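# Sort steel blanks into the tray by magnet

## Task

The grey-coated round blanks on the mat are a mix of steel and aluminium that look identical. Every steel blank must end inside the tray and every aluminium blank outside it. At the end the tray stands upright and everything has stopped moving. Nothing may stay in place only because the robot holds it, and with the magnet off no blank may remain on it. Finally release everything and move the arm away.

## Robot and tools

Robot: one six-joint arm on a mounting block at the scene origin, facing +x. The block holds it either about upright or leaning roughly halfway toward +y or -y; check the camera pictures to see which. Its tool is a magnet gripper: a barrel 48 mm wide whose flat face ends 85 mm from the flange. Only the middle 30 mm of the face pulls. Behind the barrel sit a 75 mm spacer and plate, and a flat block sticks out toward the gripper's -y axis; when the last joint turns, its corners sweep a 92 mm radius, so keep that side clear of the tray wall and other blanks.

Frames: the scene frame has its origin on the table top at the arm's foot, z up, +x forward into the work area, +y to the left looking along +x. The face point is the centre of the magnet face; its z axis points out of the face, and the gripper's axes equal the face point's.

Telling the metals apart: the grey coat hides the material, so use the magnet. Lower the face flat onto a blank with the magnet on; steel is drawn to the face (part_present can read 1; coated steel reads 1 only when very close), aluminium is not. Steel lighter than about 60 g may jump up from about 10 mm. Hold strength drops fast with any gap, so seat the face flat before lifting, keep the face level and move gently so a part does not slide off. Switched off, a faint pull remains, so a light steel part may cling; check that it has dropped.

execute_actions: argument "actions" is a list of chunks; each chunk is a table of 1 to 15 rows; each row plays for one 1/30 s step, and a short table repeats its last row. A row has 7 numbers: dx, dy, dz, rx, ry, rz, magnet, optionally followed by 6 stiffness scales (0 to 1, joint order as in the Joint positions line, kept until changed). The first six are an offset, not a pose: they are measured from the face point's pose at the start of that chunk (every row of a chunk from the same start), along the face point's own axes, each in [-1, 1], where 1.0 equals 0.6 m or 180 degrees. rx, ry, rz together form a single rotation vector. The magnet number is an absolute on/off: above 0.01 is on, otherwise off, and it stays until changed. Write every number literally; no expressions. An empty list just reports the current state and images.

move: argument "target" is one row as above (offset, face point axes, same scaling), measured from the pose in the latest result that shows one. The face point follows a straight path lasting 0.5 to 10 s. "speed" in m/s, 0.002 to 0.5 (default 0.25); turning limited to twice that in rad/s. "stop_force" in N, 13 to 80: ends the path when the wrist sensor feels that much extra push along the direction of travel, then backs off two steps; use it with slow speed when approaching a surface, leave it out when moving away from something you press on, and do not use it on turning moves. "blocking": false returns after 0.5 s while the arm keeps going; poll with wait(0); not allowed with stop_force. The move: line reports the ending (done, contact, off_target, moving, held, fault) and limits such as paced or held, plus distance from target.

wait: "seconds" 0 to 10; the arm holds its last command, a running move continues. stop: brakes a running move. zoom_image: "camera" is cam_high, cam_low or cam_wrist; "region" is [x0, y0, x1, y1] in pixels from the top-left, at most 504 by 504 (cam_high and cam_low are 672x504, cam_wrist 504x504). finished_scene: "scene" is the current scene's number; it ends the scene permanently.

Results: end_effector_position (m) and end_effector_quat_wxyz give the measured face point pose in the scene frame (position can be slightly off at long reach; images are truth). Velocities are in the scene frame. Joint positions and velocities in radians. Wrist force and torque are in the face point's axes, noisy, offset by up to about 5.5 N, saturating near 100 N; a press on a surface reads as force pointing back into the arm. magnet_out / magnet_back show the piston at the face or retracted. "pose unreachable" means a clearance check altered joint targets (with the action index, counted from 0, and maybe a cause: line); "joint sent to its limit" names a joint pinned at its range end; "Hand target" is the pose the drives aim at; "Off the commanded pose" compares the result with the last commanded row.

Behaviour: commands are smoothed with roughly 0.17 s lag; each step's target is clipped to 100 mm and 16 degrees from the measured pose; joint speeds are limited, so big moves may not finish in one result. The elbow cannot fully straighten.

Avoid: the arm is stiff, so commanding past a contact can trip a stop. A contact torque at a joint limit (elbow 130 N m, wrists 46.9 N m, shoulder 287 N m, payload included) or an outside force of 150 N stops the arm for 10 s. Long loaded holds heat motors (warning at 70 °C, braking at 85 °C). Never push or drop anything off the table, do not tip the tray, avoid slams and fast impacts, and occasional outside nudges may shift loose blanks, so recheck before finishing.

Each tool is called as name(argument=value, ...), one argument or row to a line, values as JSON.

## Session

execute_actions(
  actions=[],
)

Scene clock: 0.00 s.
end_effector_position=(+0.6198, +0.3176, +0.2476) magnet_out=0 magnet_back=1 part_present=0 end_effector_quat_wxyz=(+0.038, +0.602, +0.797, +0.029) end_effector_velocity=(-0.000, +0.001, -0.000) end_effector_angular_velocity=(+0.000, -0.000, +0.001)
Joint positions: [-0.238 -1.57   2.238 -2.127 -0.776 -2.112]
Joint velocities: [ 0.001 -0.    -0.    -0.001  0.     0.   ]
Wrist force (N, on the end effector, along its own x y z axes, offset not removed): no reading
Wrist torque (N m, same axes, about the end effector's origin, offset not removed): no reading
Hand target: +0.620, +0.318, +0.248; +0.038, +0.602, +0.797, +0.029
Joint stiffness scale: [1. 1. 1. 1. 1. 1.]

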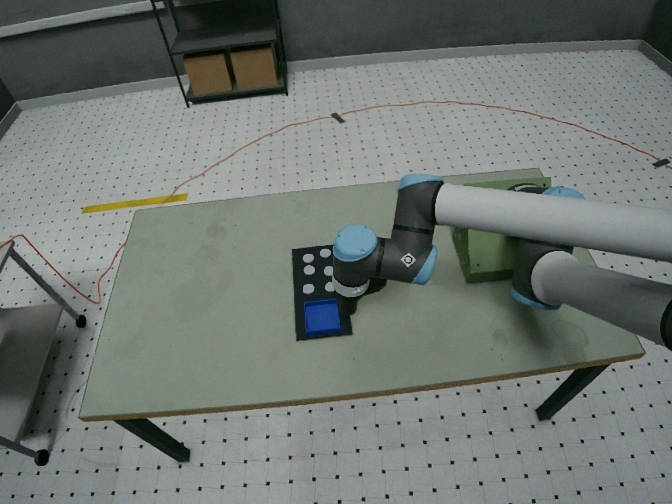

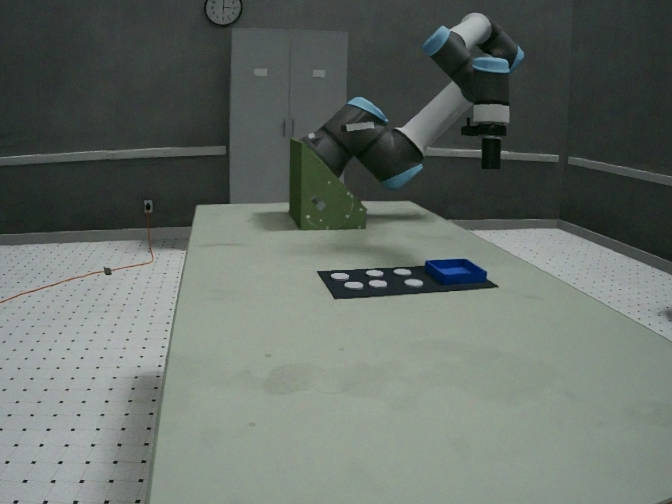

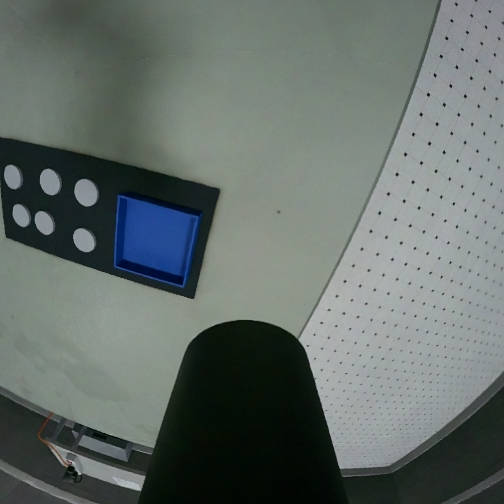

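zoom_image(
  camera="cam_high",
  region=[260, 200, 460, 350],
)

zoom_image(
  camera="cam_low",
  region=[300, 230, 520, 320],
)

Region (260, 200, 460, 350) of cam_high's 672x504 image, scaled by 2.520, with more detail than that image has; it fills the top 378 rows of this view, and the rest is white.

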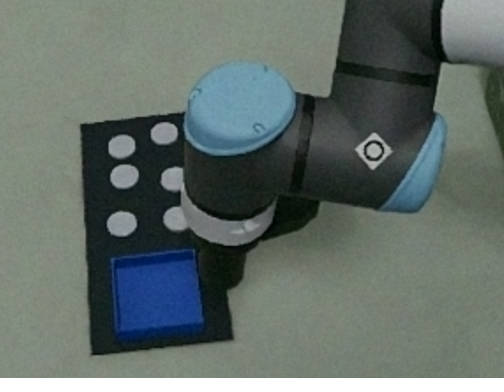

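Region (300, 230, 520, 320) of cam_low's 672x504 image, scaled by 2.291, with more detail than that image has; it fills the top 206 rows of this view, and the rest is white.

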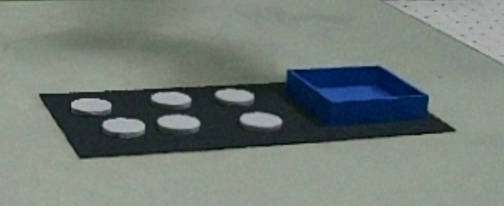

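move(
  target=[-0.237,-0.0805,0.1327,0.0304,0.0043,0.088,0],
)

Scene clock: 29.83 s.
end_effector_position=(+0.6190, +0.1674, +0.1676) magnet_out=0 magnet_back=1 part_present=0 end_effector_quat_wxyz=(-0.001, +0.708, +0.706, +0.001) end_effector_velocity=(+0.000, +0.001, -0.000) end_effector_angular_velocity=(-0.001, +0.000, +0.000)
Joint positions: [-0.309 -1.312  2.288 -2.241 -0.822 -2.019]
Joint velocities: [ 0.001 -0.     0.    -0.001 -0.     0.002]
Wrist force (N, on the end effector, along its own x y z axes, offset not removed): [1.0 -1.2 -0.7]
Wrist torque (N m, same axes, about the end effector's origin, offset not removed): [-0.32 0.10 0.30]
Hand target: +0.620, +0.168, +0.168; -0.000, +0.707, +0.707, +0.001
Off the commanded pose: 0.001 m, 0 deg.
Joint stiffness scale: [1. 1. 1. 1. 1. 1.]
move: done

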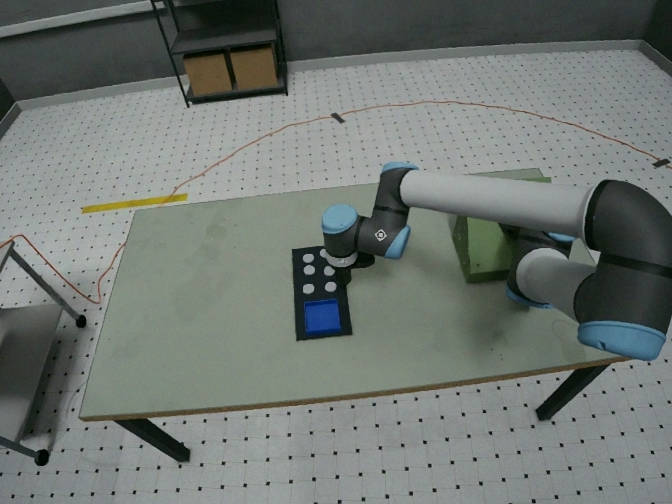

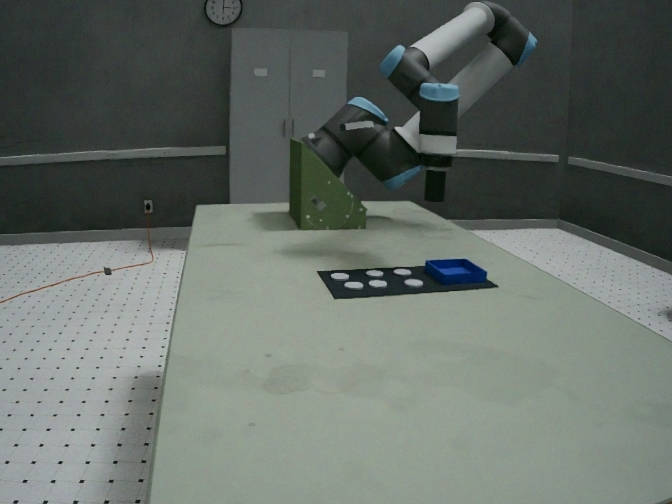

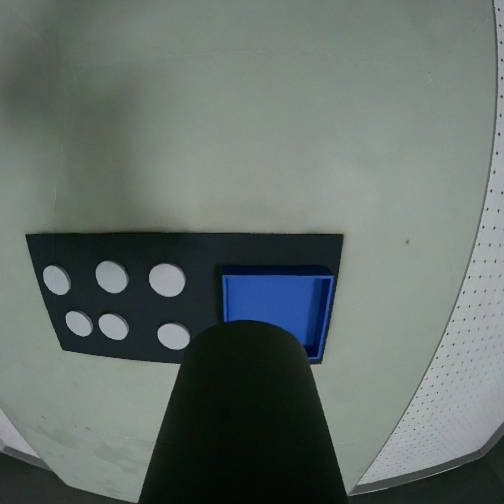

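move(
  target=[-0.25,0,0,0,0,0,0],
)

Scene clock: 35.37 s.
end_effector_position=(+0.6174, +0.0176, +0.1669) magnet_out=0 magnet_back=1 part_present=0 end_effector_quat_wxyz=(-0.002, +0.709, +0.705, +0.002) end_effector_velocity=(+0.000, -0.000, -0.000) end_effector_angular_velocity=(+0.000, -0.000, +0.001)
Joint positions: [-0.47  -1.116  2.279 -2.293 -0.879 -2.216]
Joint velocities: [-0.     0.    -0.    -0.     0.    -0.001]
Wrist force (N, on the end effector, along its own x y z axes, offset not removed): [-2.3 0.3 -1.4]
Wrist torque (N m, same axes, about the end effector's origin, offset not removed): [-0.21 0.49 0.37]
Hand target: +0.619, +0.018, +0.167; -0.001, +0.708, +0.706, +0.001
Off the commanded pose: 0.001 m, 0 deg.
Joint stiffness scale: [1. 1. 1. 1. 1. 1.]
move: done

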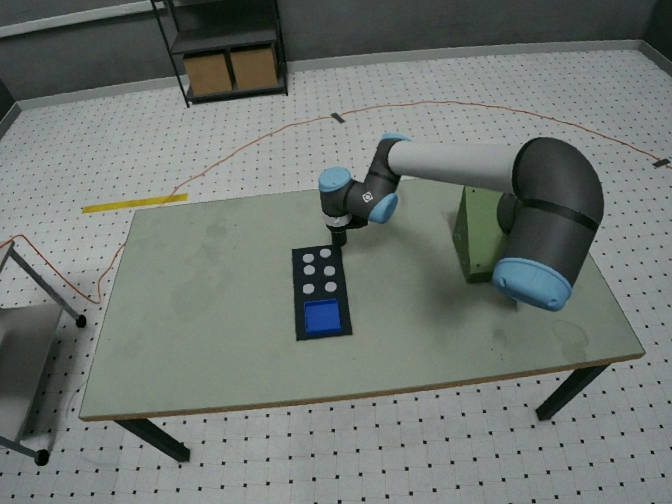

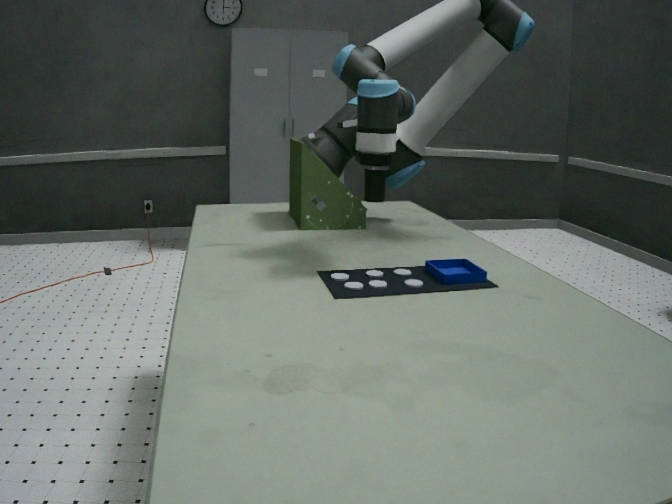

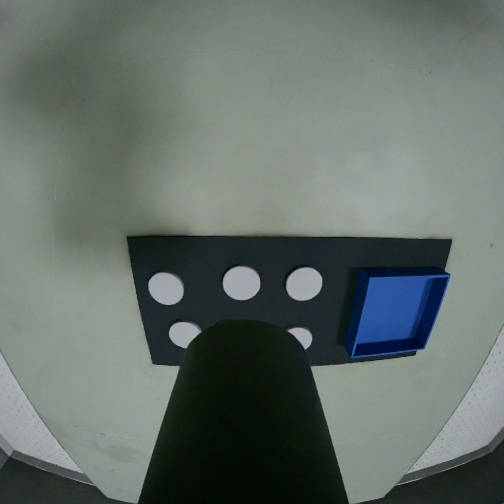

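move(
  target=[-0.02,-0.032,0.178,0,0,0,0],
)

Scene clock: 47.90 s.
end_effector_position=(+0.5967, +0.0060, +0.0598) magnet_out=0 magnet_back=1 part_present=0 end_effector_quat_wxyz=(-0.003, +0.709, +0.705, +0.001) end_effector_velocity=(+0.001, +0.000, +0.000) end_effector_angular_velocity=(-0.003, -0.004, +0.002)
Joint positions: [-0.379 -0.946  2.335 -2.589 -0.844 -2.107]
Joint velocities: [ 0.001  0.     0.    -0.008 -0.     0.004]
Wrist force (N, on the end effector, along its own x y z axes, offset not removed): [0.0 0.0 2.0]
Wrist torque (N m, same axes, about the end effector's origin, offset not removed): [-0.19 0.26 0.41]
Hand target: +0.598, +0.006, +0.060; -0.002, +0.709, +0.705, +0.002
Off the commanded pose: 0.002 m, 0 deg.
Joint stiffness scale: [1. 1. 1. 1. 1. 1.]
move: done

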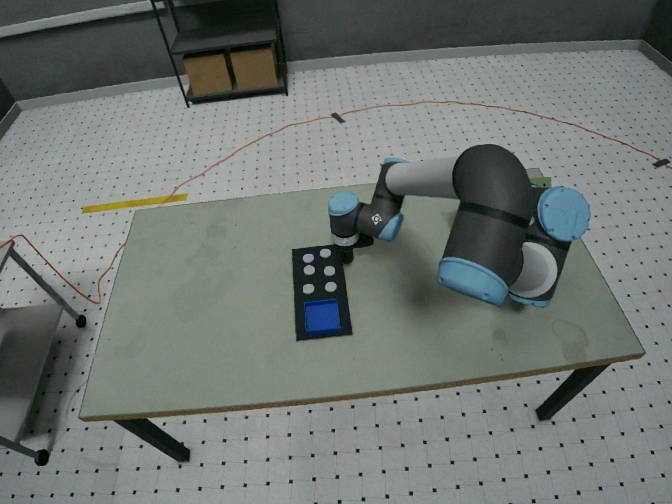

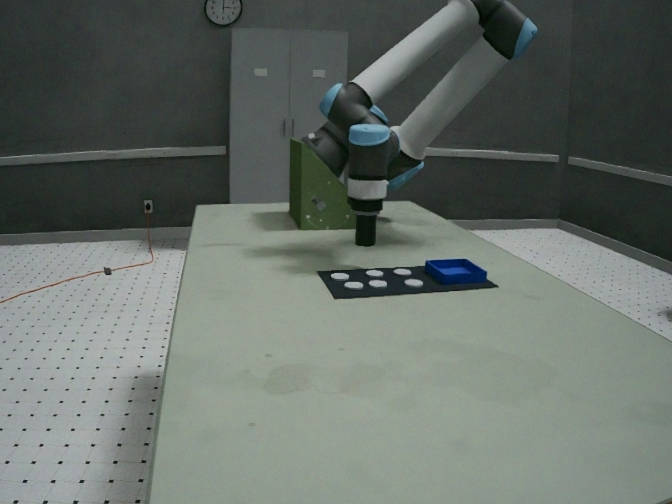

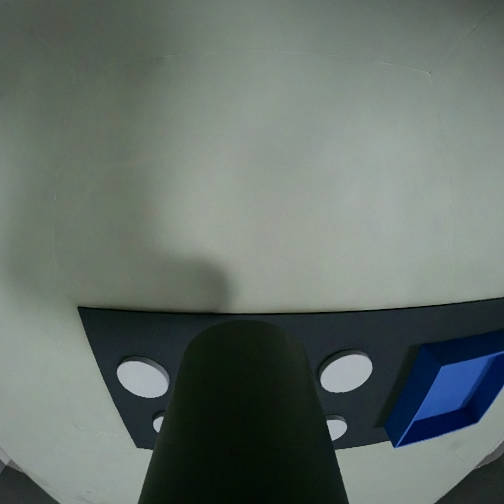

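move(
  target=[0,0.082,0.055,0,0,0,0],
)

Scene clock: 80.50 s.
end_effector_position=(+0.6433, +0.0057, +0.0254) magnet_out=0 magnet_back=1 part_present=0 end_effector_quat_wxyz=(-0.004, +0.710, +0.704, -0.000) end_effector_velocity=(+0.000, -0.000, +0.000) end_effector_angular_velocity=(-0.001, -0.001, -0.002)
Joint positions: [-0.313 -0.864  2.242 -2.629 -0.824 -2.024]
Joint velocities: [-0.     0.    -0.    -0.002 -0.     0.003]
Wrist force (N, on the end effector, along its own x y z axes, offset not removed): [1.6 -2.5 1.3]
Wrist torque (N m, same axes, about the end effector's origin, offset not removed): [-0.50 0.02 0.40]
Hand target: +0.646, +0.006, +0.027; -0.003, +0.709, +0.705, +0.001
Off the commanded pose: 0.003 m, 0 deg.
Joint stiffness scale: [1. 1. 1. 1. 1. 1.]
move: done

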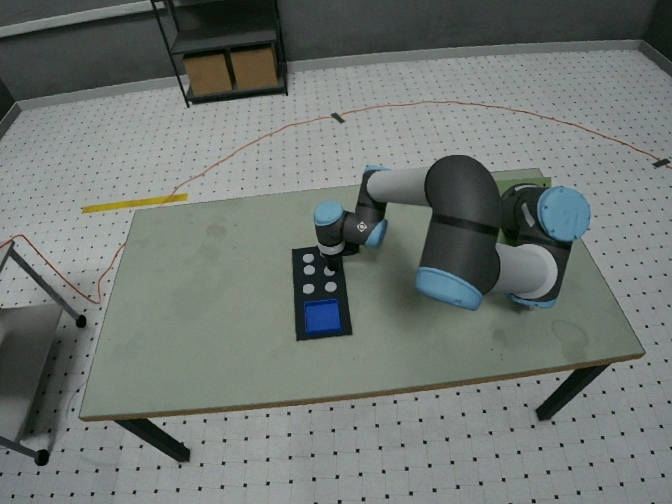

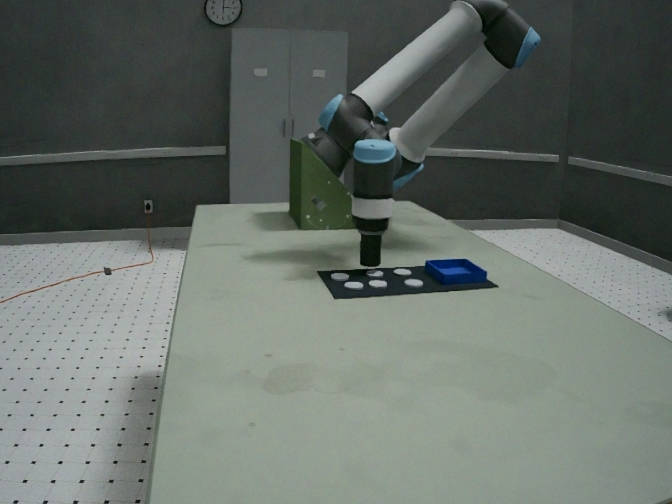

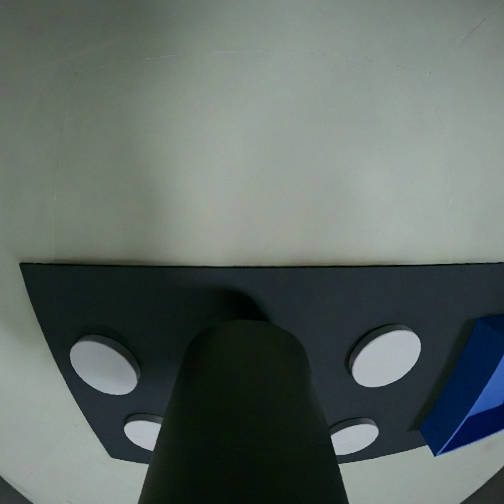

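zoom_image(
  camera="cam_low",
  region=[310, 230, 450, 310],
)

zoom_image(
  camera="cam_high",
  region=[280, 220, 380, 320],
)

Region (310, 230, 450, 310) of cam_low's 672x504 image, scaled by 3.600, with more detail than that image has; it fills the top 288 rows of this view, and the rest is white.

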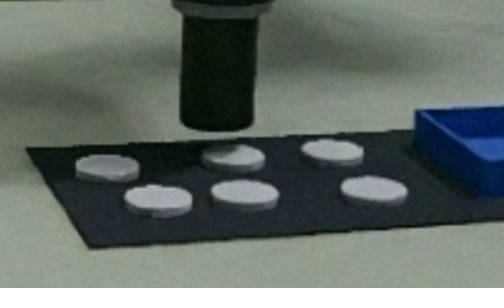

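Region (280, 220, 380, 320) of cam_high's 672x504 image, scaled by 5.040, with more detail than that image has.

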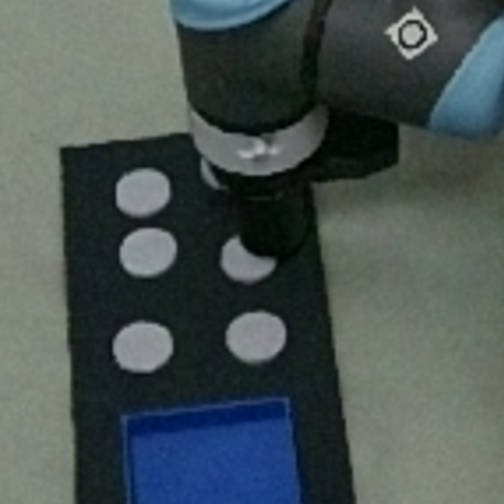

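move(
  target=[0,0.029,0.015,0,0,0,0],
)

zoom_image(
  camera="cam_low",
  region=[310, 230, 450, 310],
)

zoom_image(
  camera="cam_high",
  region=[280, 220, 380, 320],
)

Scene clock: 97.87 s.
end_effector_position=(+0.6583, +0.0052, +0.0159) magnet_out=0 magnet_back=1 part_present=0 end_effector_quat_wxyz=(-0.005, +0.711, +0.703, -0.001) end_effector_velocity=(+0.003, -0.000, +0.001) end_effector_angular_velocity=(-0.001, -0.003, -0.002)
Joint positions: [-0.296 -0.841  2.21  -2.633 -0.82  -2.002]
Joint velocities: [-0.    -0.    -0.003 -0.001  0.001  0.004]
Wrist force (N, on the end effector, along its own x y z axes, offset not removed): [0.9 -0.6 -1.5]
Wrist torque (N m, same axes, about the end effector's origin, offset not removed): [-0.29 0.10 0.35]
Hand target: +0.661, +0.006, +0.016; -0.004, +0.710, +0.704, -0.000
Off the commanded pose: 0.002 m, 0 deg.
Joint stiffness scale: [1. 1. 1. 1. 1. 1.]
move: done

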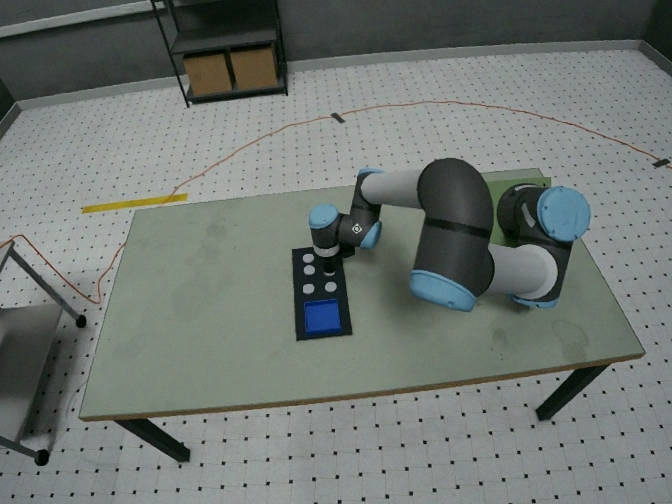

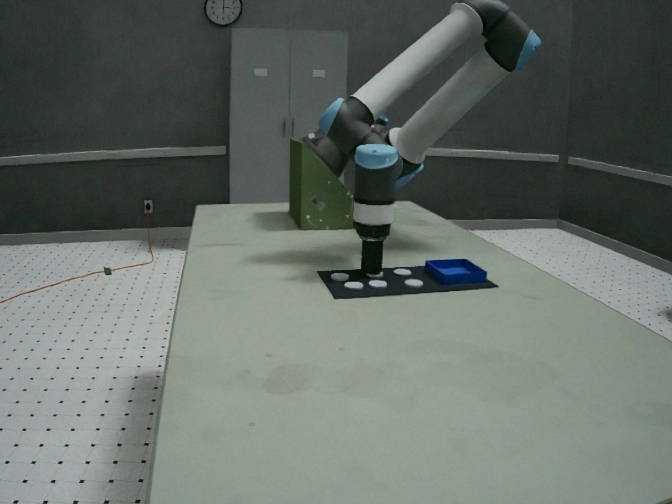

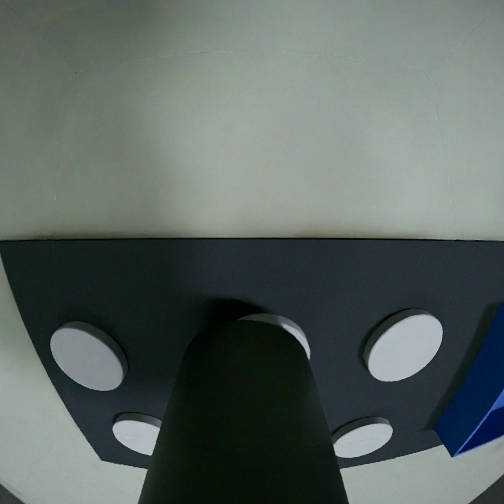

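Region (310, 230, 450, 310) of cam_low's 672x504 image, scaled by 3.600, with more detail than that image has; it fills the top 288 rows of this view, and the rest is white.

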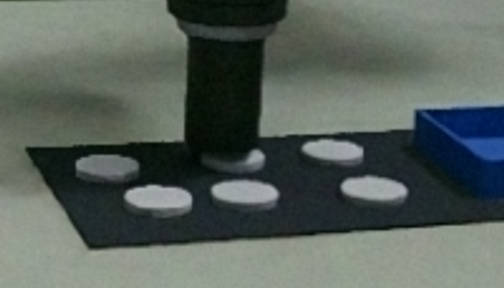

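Region (280, 220, 380, 320) of cam_high's 672x504 image, scaled by 5.040, with more detail than that image has.

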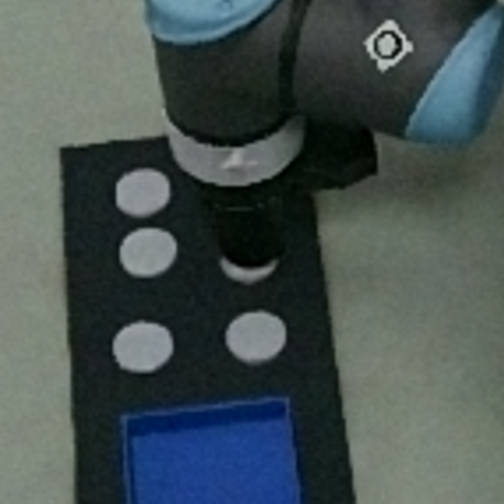

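move(
  target=[0.011,0.002,0,0,0,0,0],
)

move(
  target=[0,0,0.025,0,0,0,0],
  speed=0.006,
  stop_force=13,
)

execute_actions(
  actions=[
    [[0,0,0,0,0,0,1]],
  ],
)

Scene clock: 103.77 s.
end_effector_position=(+0.6596, +0.0107, +0.0162) magnet_out=0 magnet_back=1 part_present=0 end_effector_quat_wxyz=(-0.004, +0.711, +0.704, -0.001) end_effector_velocity=(+0.000, +0.000, +0.000) end_effector_angular_velocity=(+0.000, -0.000, -0.002)
Joint positions: [-0.289 -0.848  2.21  -2.633 -0.819 -1.993]
Joint velocities: [ 0.    -0.001  0.     0.001  0.001  0.002]
Wrist force (N, on the end effector, along its own x y z axes, offset not removed): [0.2 -0.6 -1.3]
Wrist torque (N m, same axes, about the end effector's origin, offset not removed): [-0.17 0.16 0.42]
Hand target: +0.660, +0.012, +0.016; -0.005, +0.711, +0.703, -0.001
Off the commanded pose: 0.001 m, 0 deg.
Joint stiffness scale: [1. 1. 1. 1. 1. 1.]
move: done

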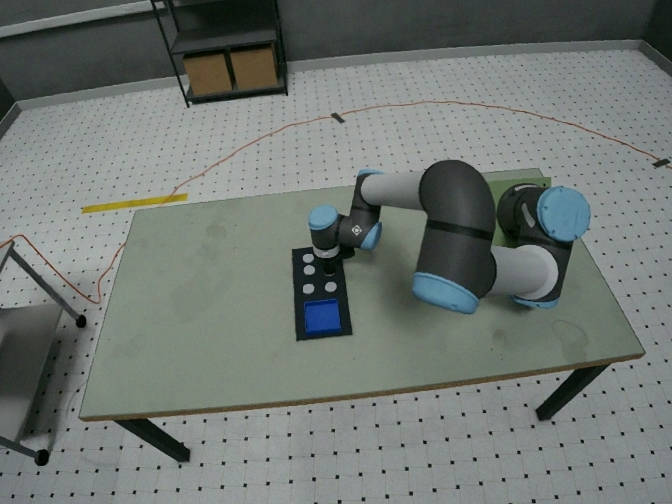

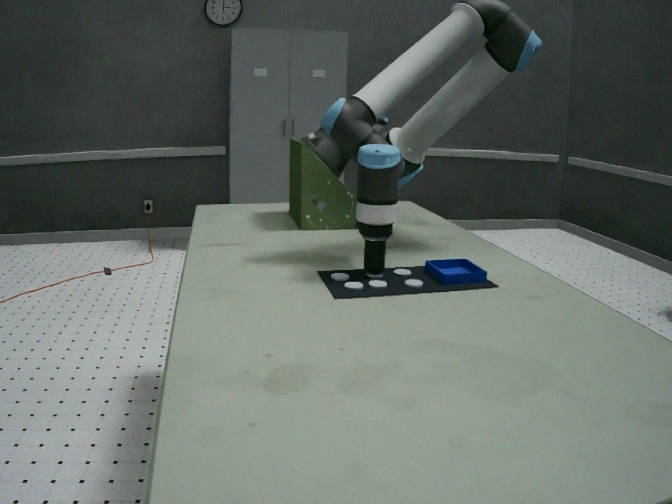

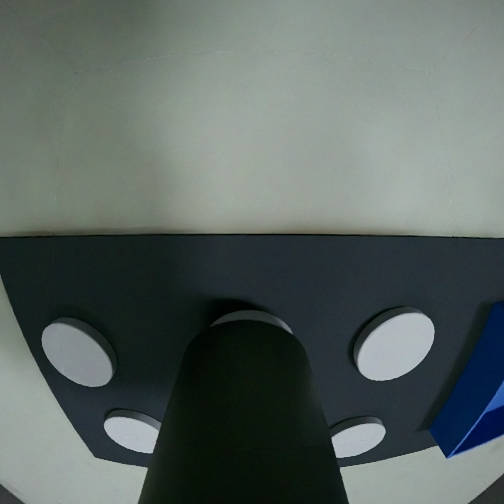

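Scene clock: 106.30 s.
end_effector_position=(+0.6609, +0.0097, +0.0088) magnet_out=0 magnet_back=1 part_present=0 end_effector_quat_wxyz=(-0.001, +0.711, +0.704, +0.000) end_effector_velocity=(+0.000, -0.000, +0.000) end_effector_angular_velocity=(+0.001, -0.001, -0.001)
Joint positions: [-0.282 -0.834  2.209 -2.664 -0.816 -1.976]
Joint velocities: [-0.001  0.     0.     0.     0.     0.   ]
Wrist force (N, on the end effector, along its own x y z axes, offset not removed): [-1.0 -3.6 -9.0]
Wrist torque (N m, same axes, about the end effector's origin, offset not removed): [-0.39 0.31 0.30]
Hand target: +0.660, +0.010, +0.009; -0.002, +0.711, +0.703, -0.000
Off the commanded pose: 0.008 m, 0 deg.
Joint stiffness scale: [1. 1. 1. 1. 1. 1.]
move: contact

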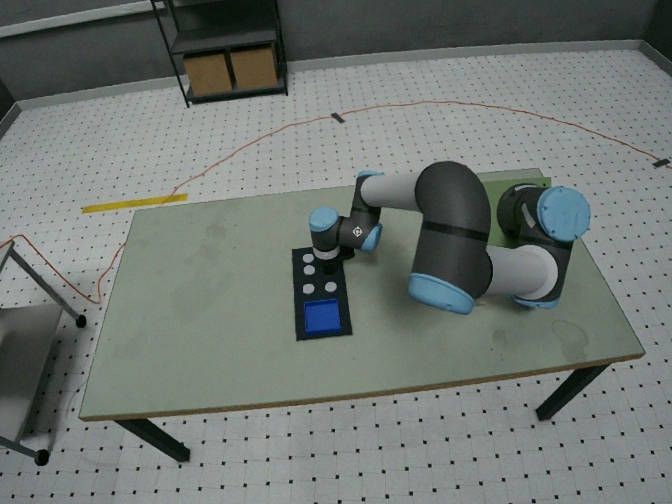

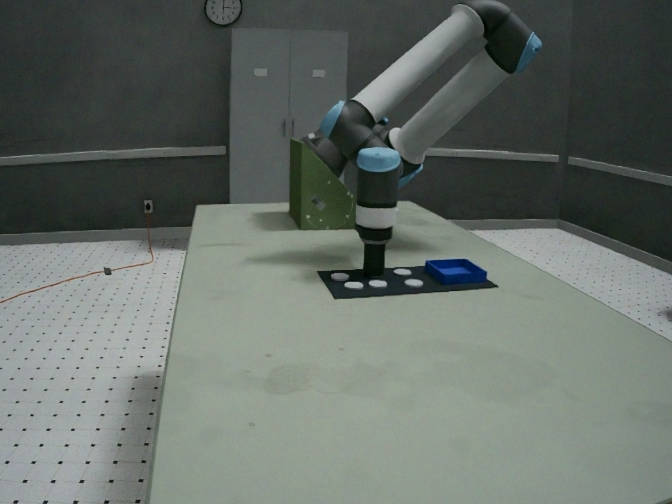

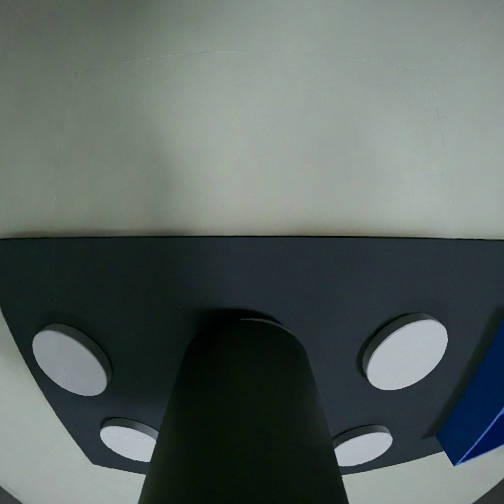

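Scene clock: 106.80 s.
end_effector_position=(+0.6609, +0.0097, +0.0088) magnet_out=1 magnet_back=0 part_present=1 end_effector_quat_wxyz=(-0.001, +0.711, +0.703, +0.000) end_effector_velocity=(-0.000, -0.000, -0.000) end_effector_angular_velocity=(+0.000, +0.001, -0.000)
Joint positions: [-0.282 -0.834  2.209 -2.664 -0.816 -1.976]
Joint velocities: [ 0.     0.001  0.     0.    -0.     0.   ]
Wrist force (N, on the end effector, along its own x y z axes, offset not removed): [0.7 0.2 -4.3]
Wrist torque (N m, same axes, about the end effector's origin, offset not removed): [-0.16 0.06 0.33]
Hand target: +0.661, +0.010, +0.009; -0.001, +0.711, +0.704, +0.000
Off the commanded pose: 0.000 m, 0 deg.
Joint stiffness scale: [1. 1. 1. 1. 1. 1.]

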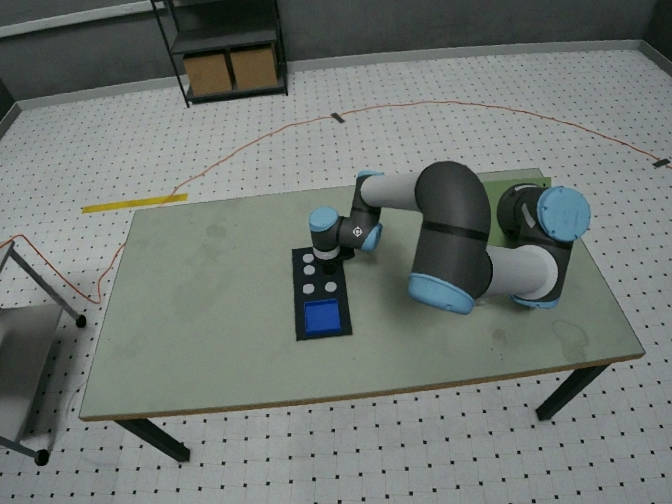

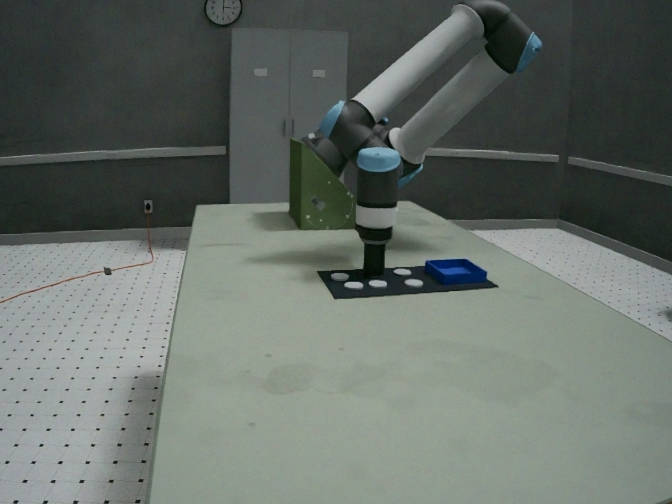

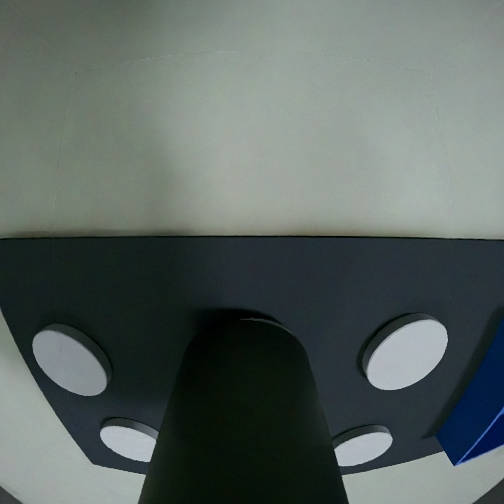

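move(
  target=[0,0,-0.09,0,0,0,1],
  speed=0.15,
)

move(
  target=[0.30,0.0,-0.02,0,0,0,1],
)

Scene clock: 116.43 s.
end_effector_position=(+0.6632, +0.0099, +0.0639) magnet_out=1 magnet_back=0 part_present=1 end_effector_quat_wxyz=(+0.000, +0.710, +0.704, +0.001) end_effector_velocity=(-0.001, -0.000, +0.000) end_effector_angular_velocity=(+0.001, +0.002, -0.000)
Joint positions: [-0.339 -0.919  2.213 -2.536 -0.832 -2.049]
Joint velocities: [-0.    -0.     0.     0.004 -0.    -0.003]
Wrist force (N, on the end effector, along its own x y z axes, offset not removed): [-1.4 -2.1 0.2]
Wrist torque (N m, same axes, about the end effector's origin, offset not removed): [-0.36 0.37 0.32]
Hand target: +0.661, +0.010, +0.063; -0.001, +0.711, +0.703, +0.000
Off the commanded pose: 0.002 m, 0 deg.
Joint stiffness scale: [1. 1. 1. 1. 1. 1.]
move: done

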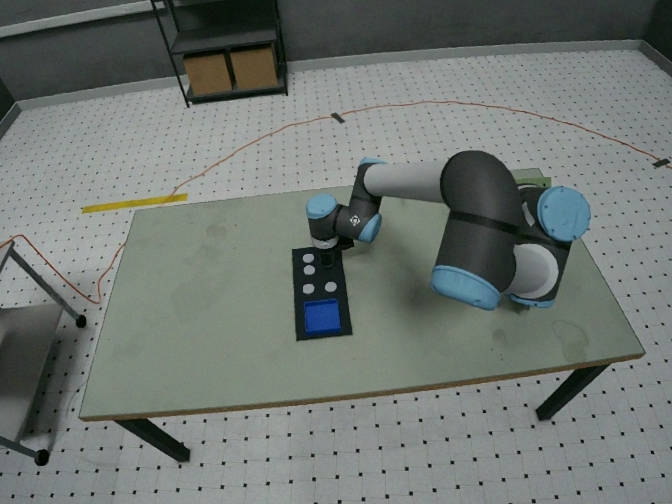

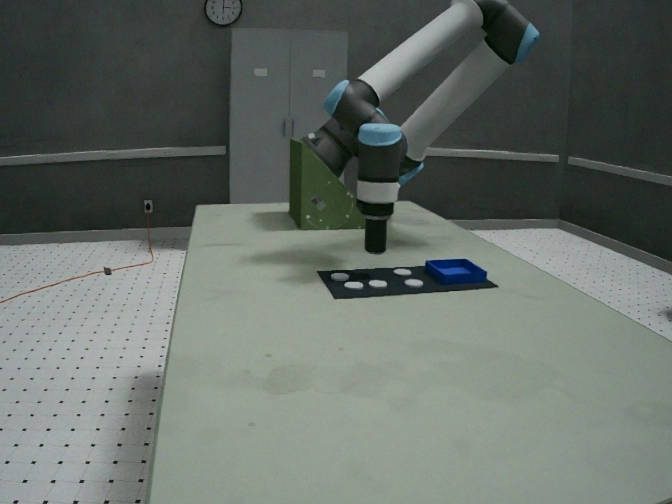

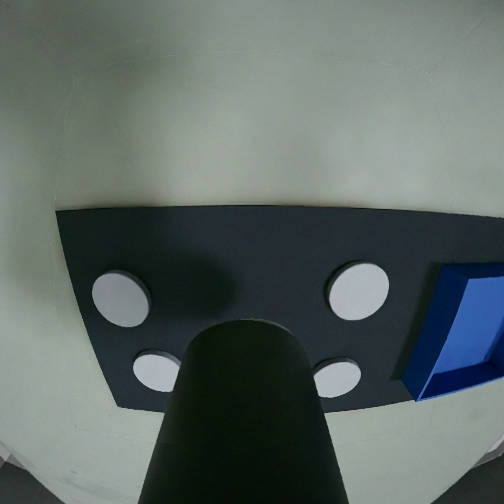

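Scene clock: 117.90 s.
end_effector_position=(+0.6625, +0.1896, +0.0745) magnet_out=1 magnet_back=0 part_present=1 end_effector_quat_wxyz=(-0.000, +0.710, +0.704, +0.000) end_effector_velocity=(+0.000, -0.001, +0.001) end_effector_angular_velocity=(-0.000, -0.001, -0.004)
Joint positions: [-0.161 -1.146  2.227 -2.484 -0.79  -1.813]
Joint velocities: [-0.002  0.    -0.     0.    -0.     0.002]
Wrist force (N, on the end effector, along its own x y z axes, offset not removed): [1.3 -0.9 -0.2]
Wrist torque (N m, same axes, about the end effector's origin, offset not removed): [-0.22 0.14 0.34]
Hand target: +0.664, +0.190, +0.076; +0.000, +0.710, +0.704, +0.001
Off the commanded pose: 0.003 m, 0 deg.
Joint stiffness scale: [1. 1. 1. 1. 1. 1.]
move: done

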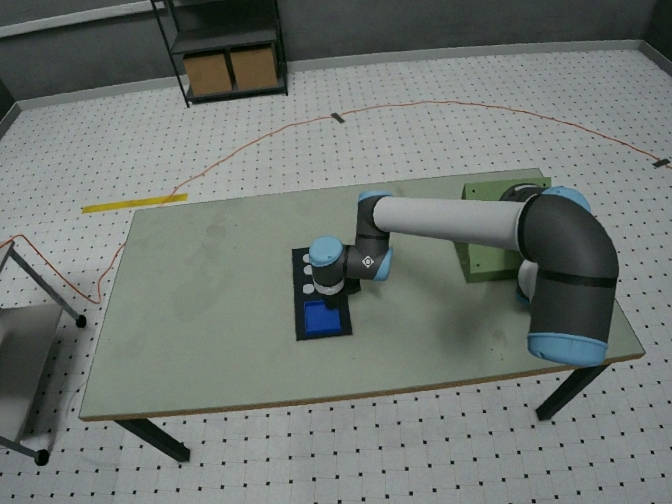

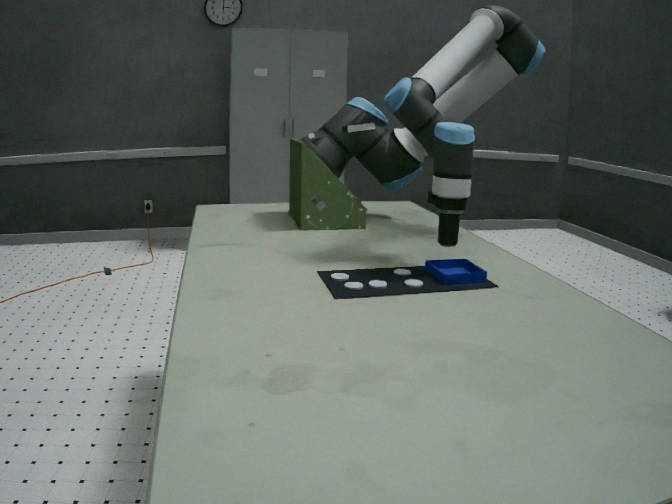

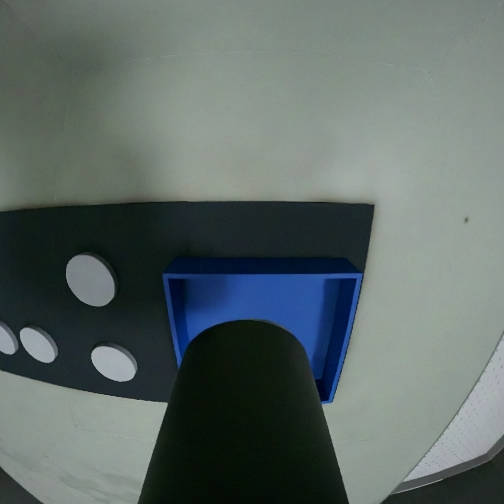

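move(
  target=[-0.022,0.022,0.055,0,0,0,1],
  speed=0.12,
)

zoom_image(
  camera="cam_high",
  region=[280, 250, 380, 350],
)

Scene clock: 148.57 s.
end_effector_position=(+0.6737, +0.1746, +0.0408) magnet_out=1 magnet_back=0 part_present=1 end_effector_quat_wxyz=(-0.001, +0.711, +0.703, -0.001) end_effector_velocity=(-0.000, +0.000, -0.000) end_effector_angular_velocity=(+0.000, +0.000, +0.000)
Joint positions: [-0.137 -1.067  2.206 -2.562 -0.787 -1.779]
Joint velocities: [ 0.001  0.     0.    -0.001  0.     0.001]
Wrist force (N, on the end effector, along its own x y z axes, offset not removed): [0.0 -0.3 1.3]
Wrist torque (N m, same axes, about the end effector's origin, offset not removed): [-0.22 0.14 0.32]
Hand target: +0.676, +0.176, +0.042; -0.000, +0.710, +0.704, +0.000
Off the commanded pose: 0.003 m, 0 deg.
Joint stiffness scale: [1. 1. 1. 1. 1. 1.]
move: done

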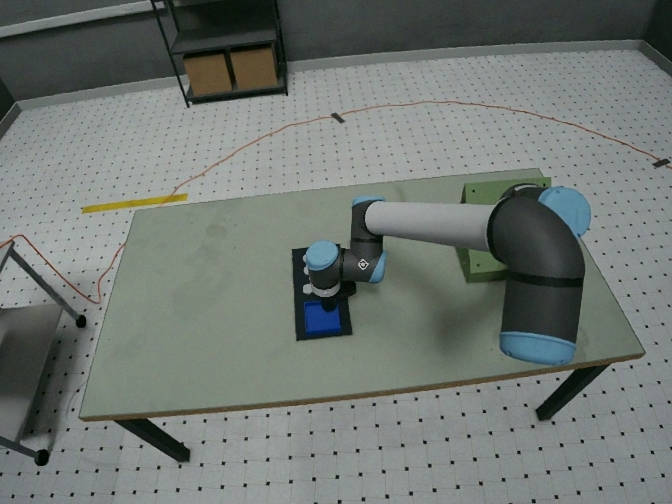

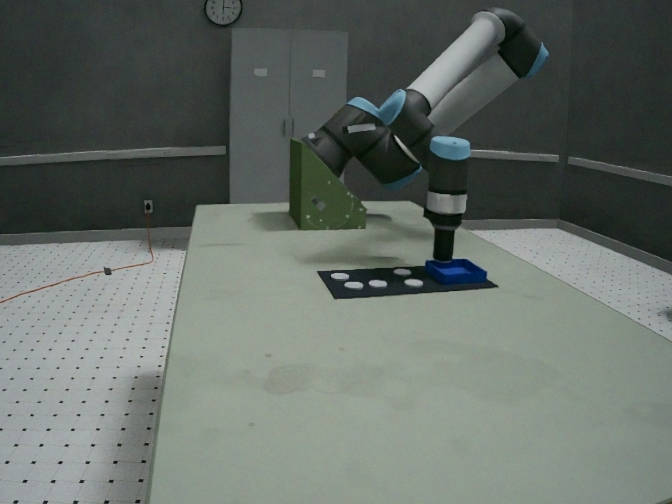

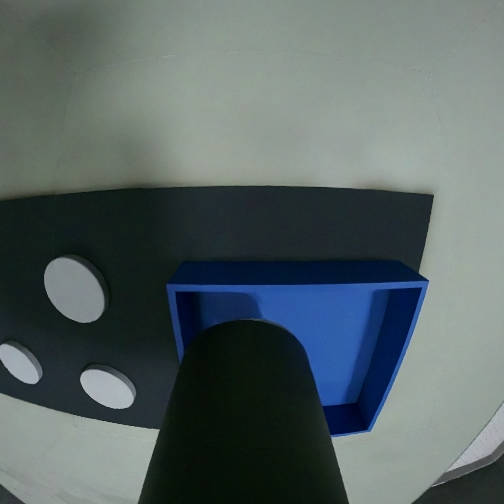

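Region (280, 250, 380, 350) of cam_high's 672x504 image, scaled by 5.040, with more detail than that image has.

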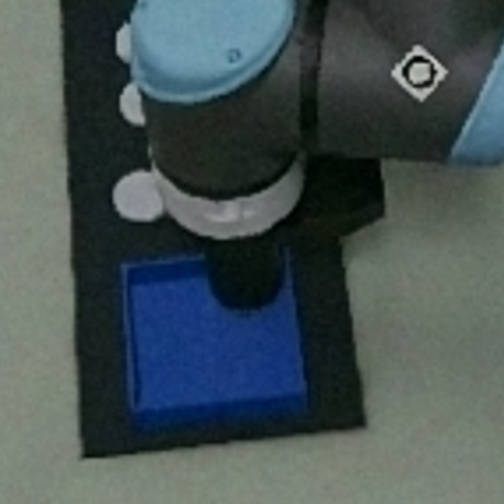

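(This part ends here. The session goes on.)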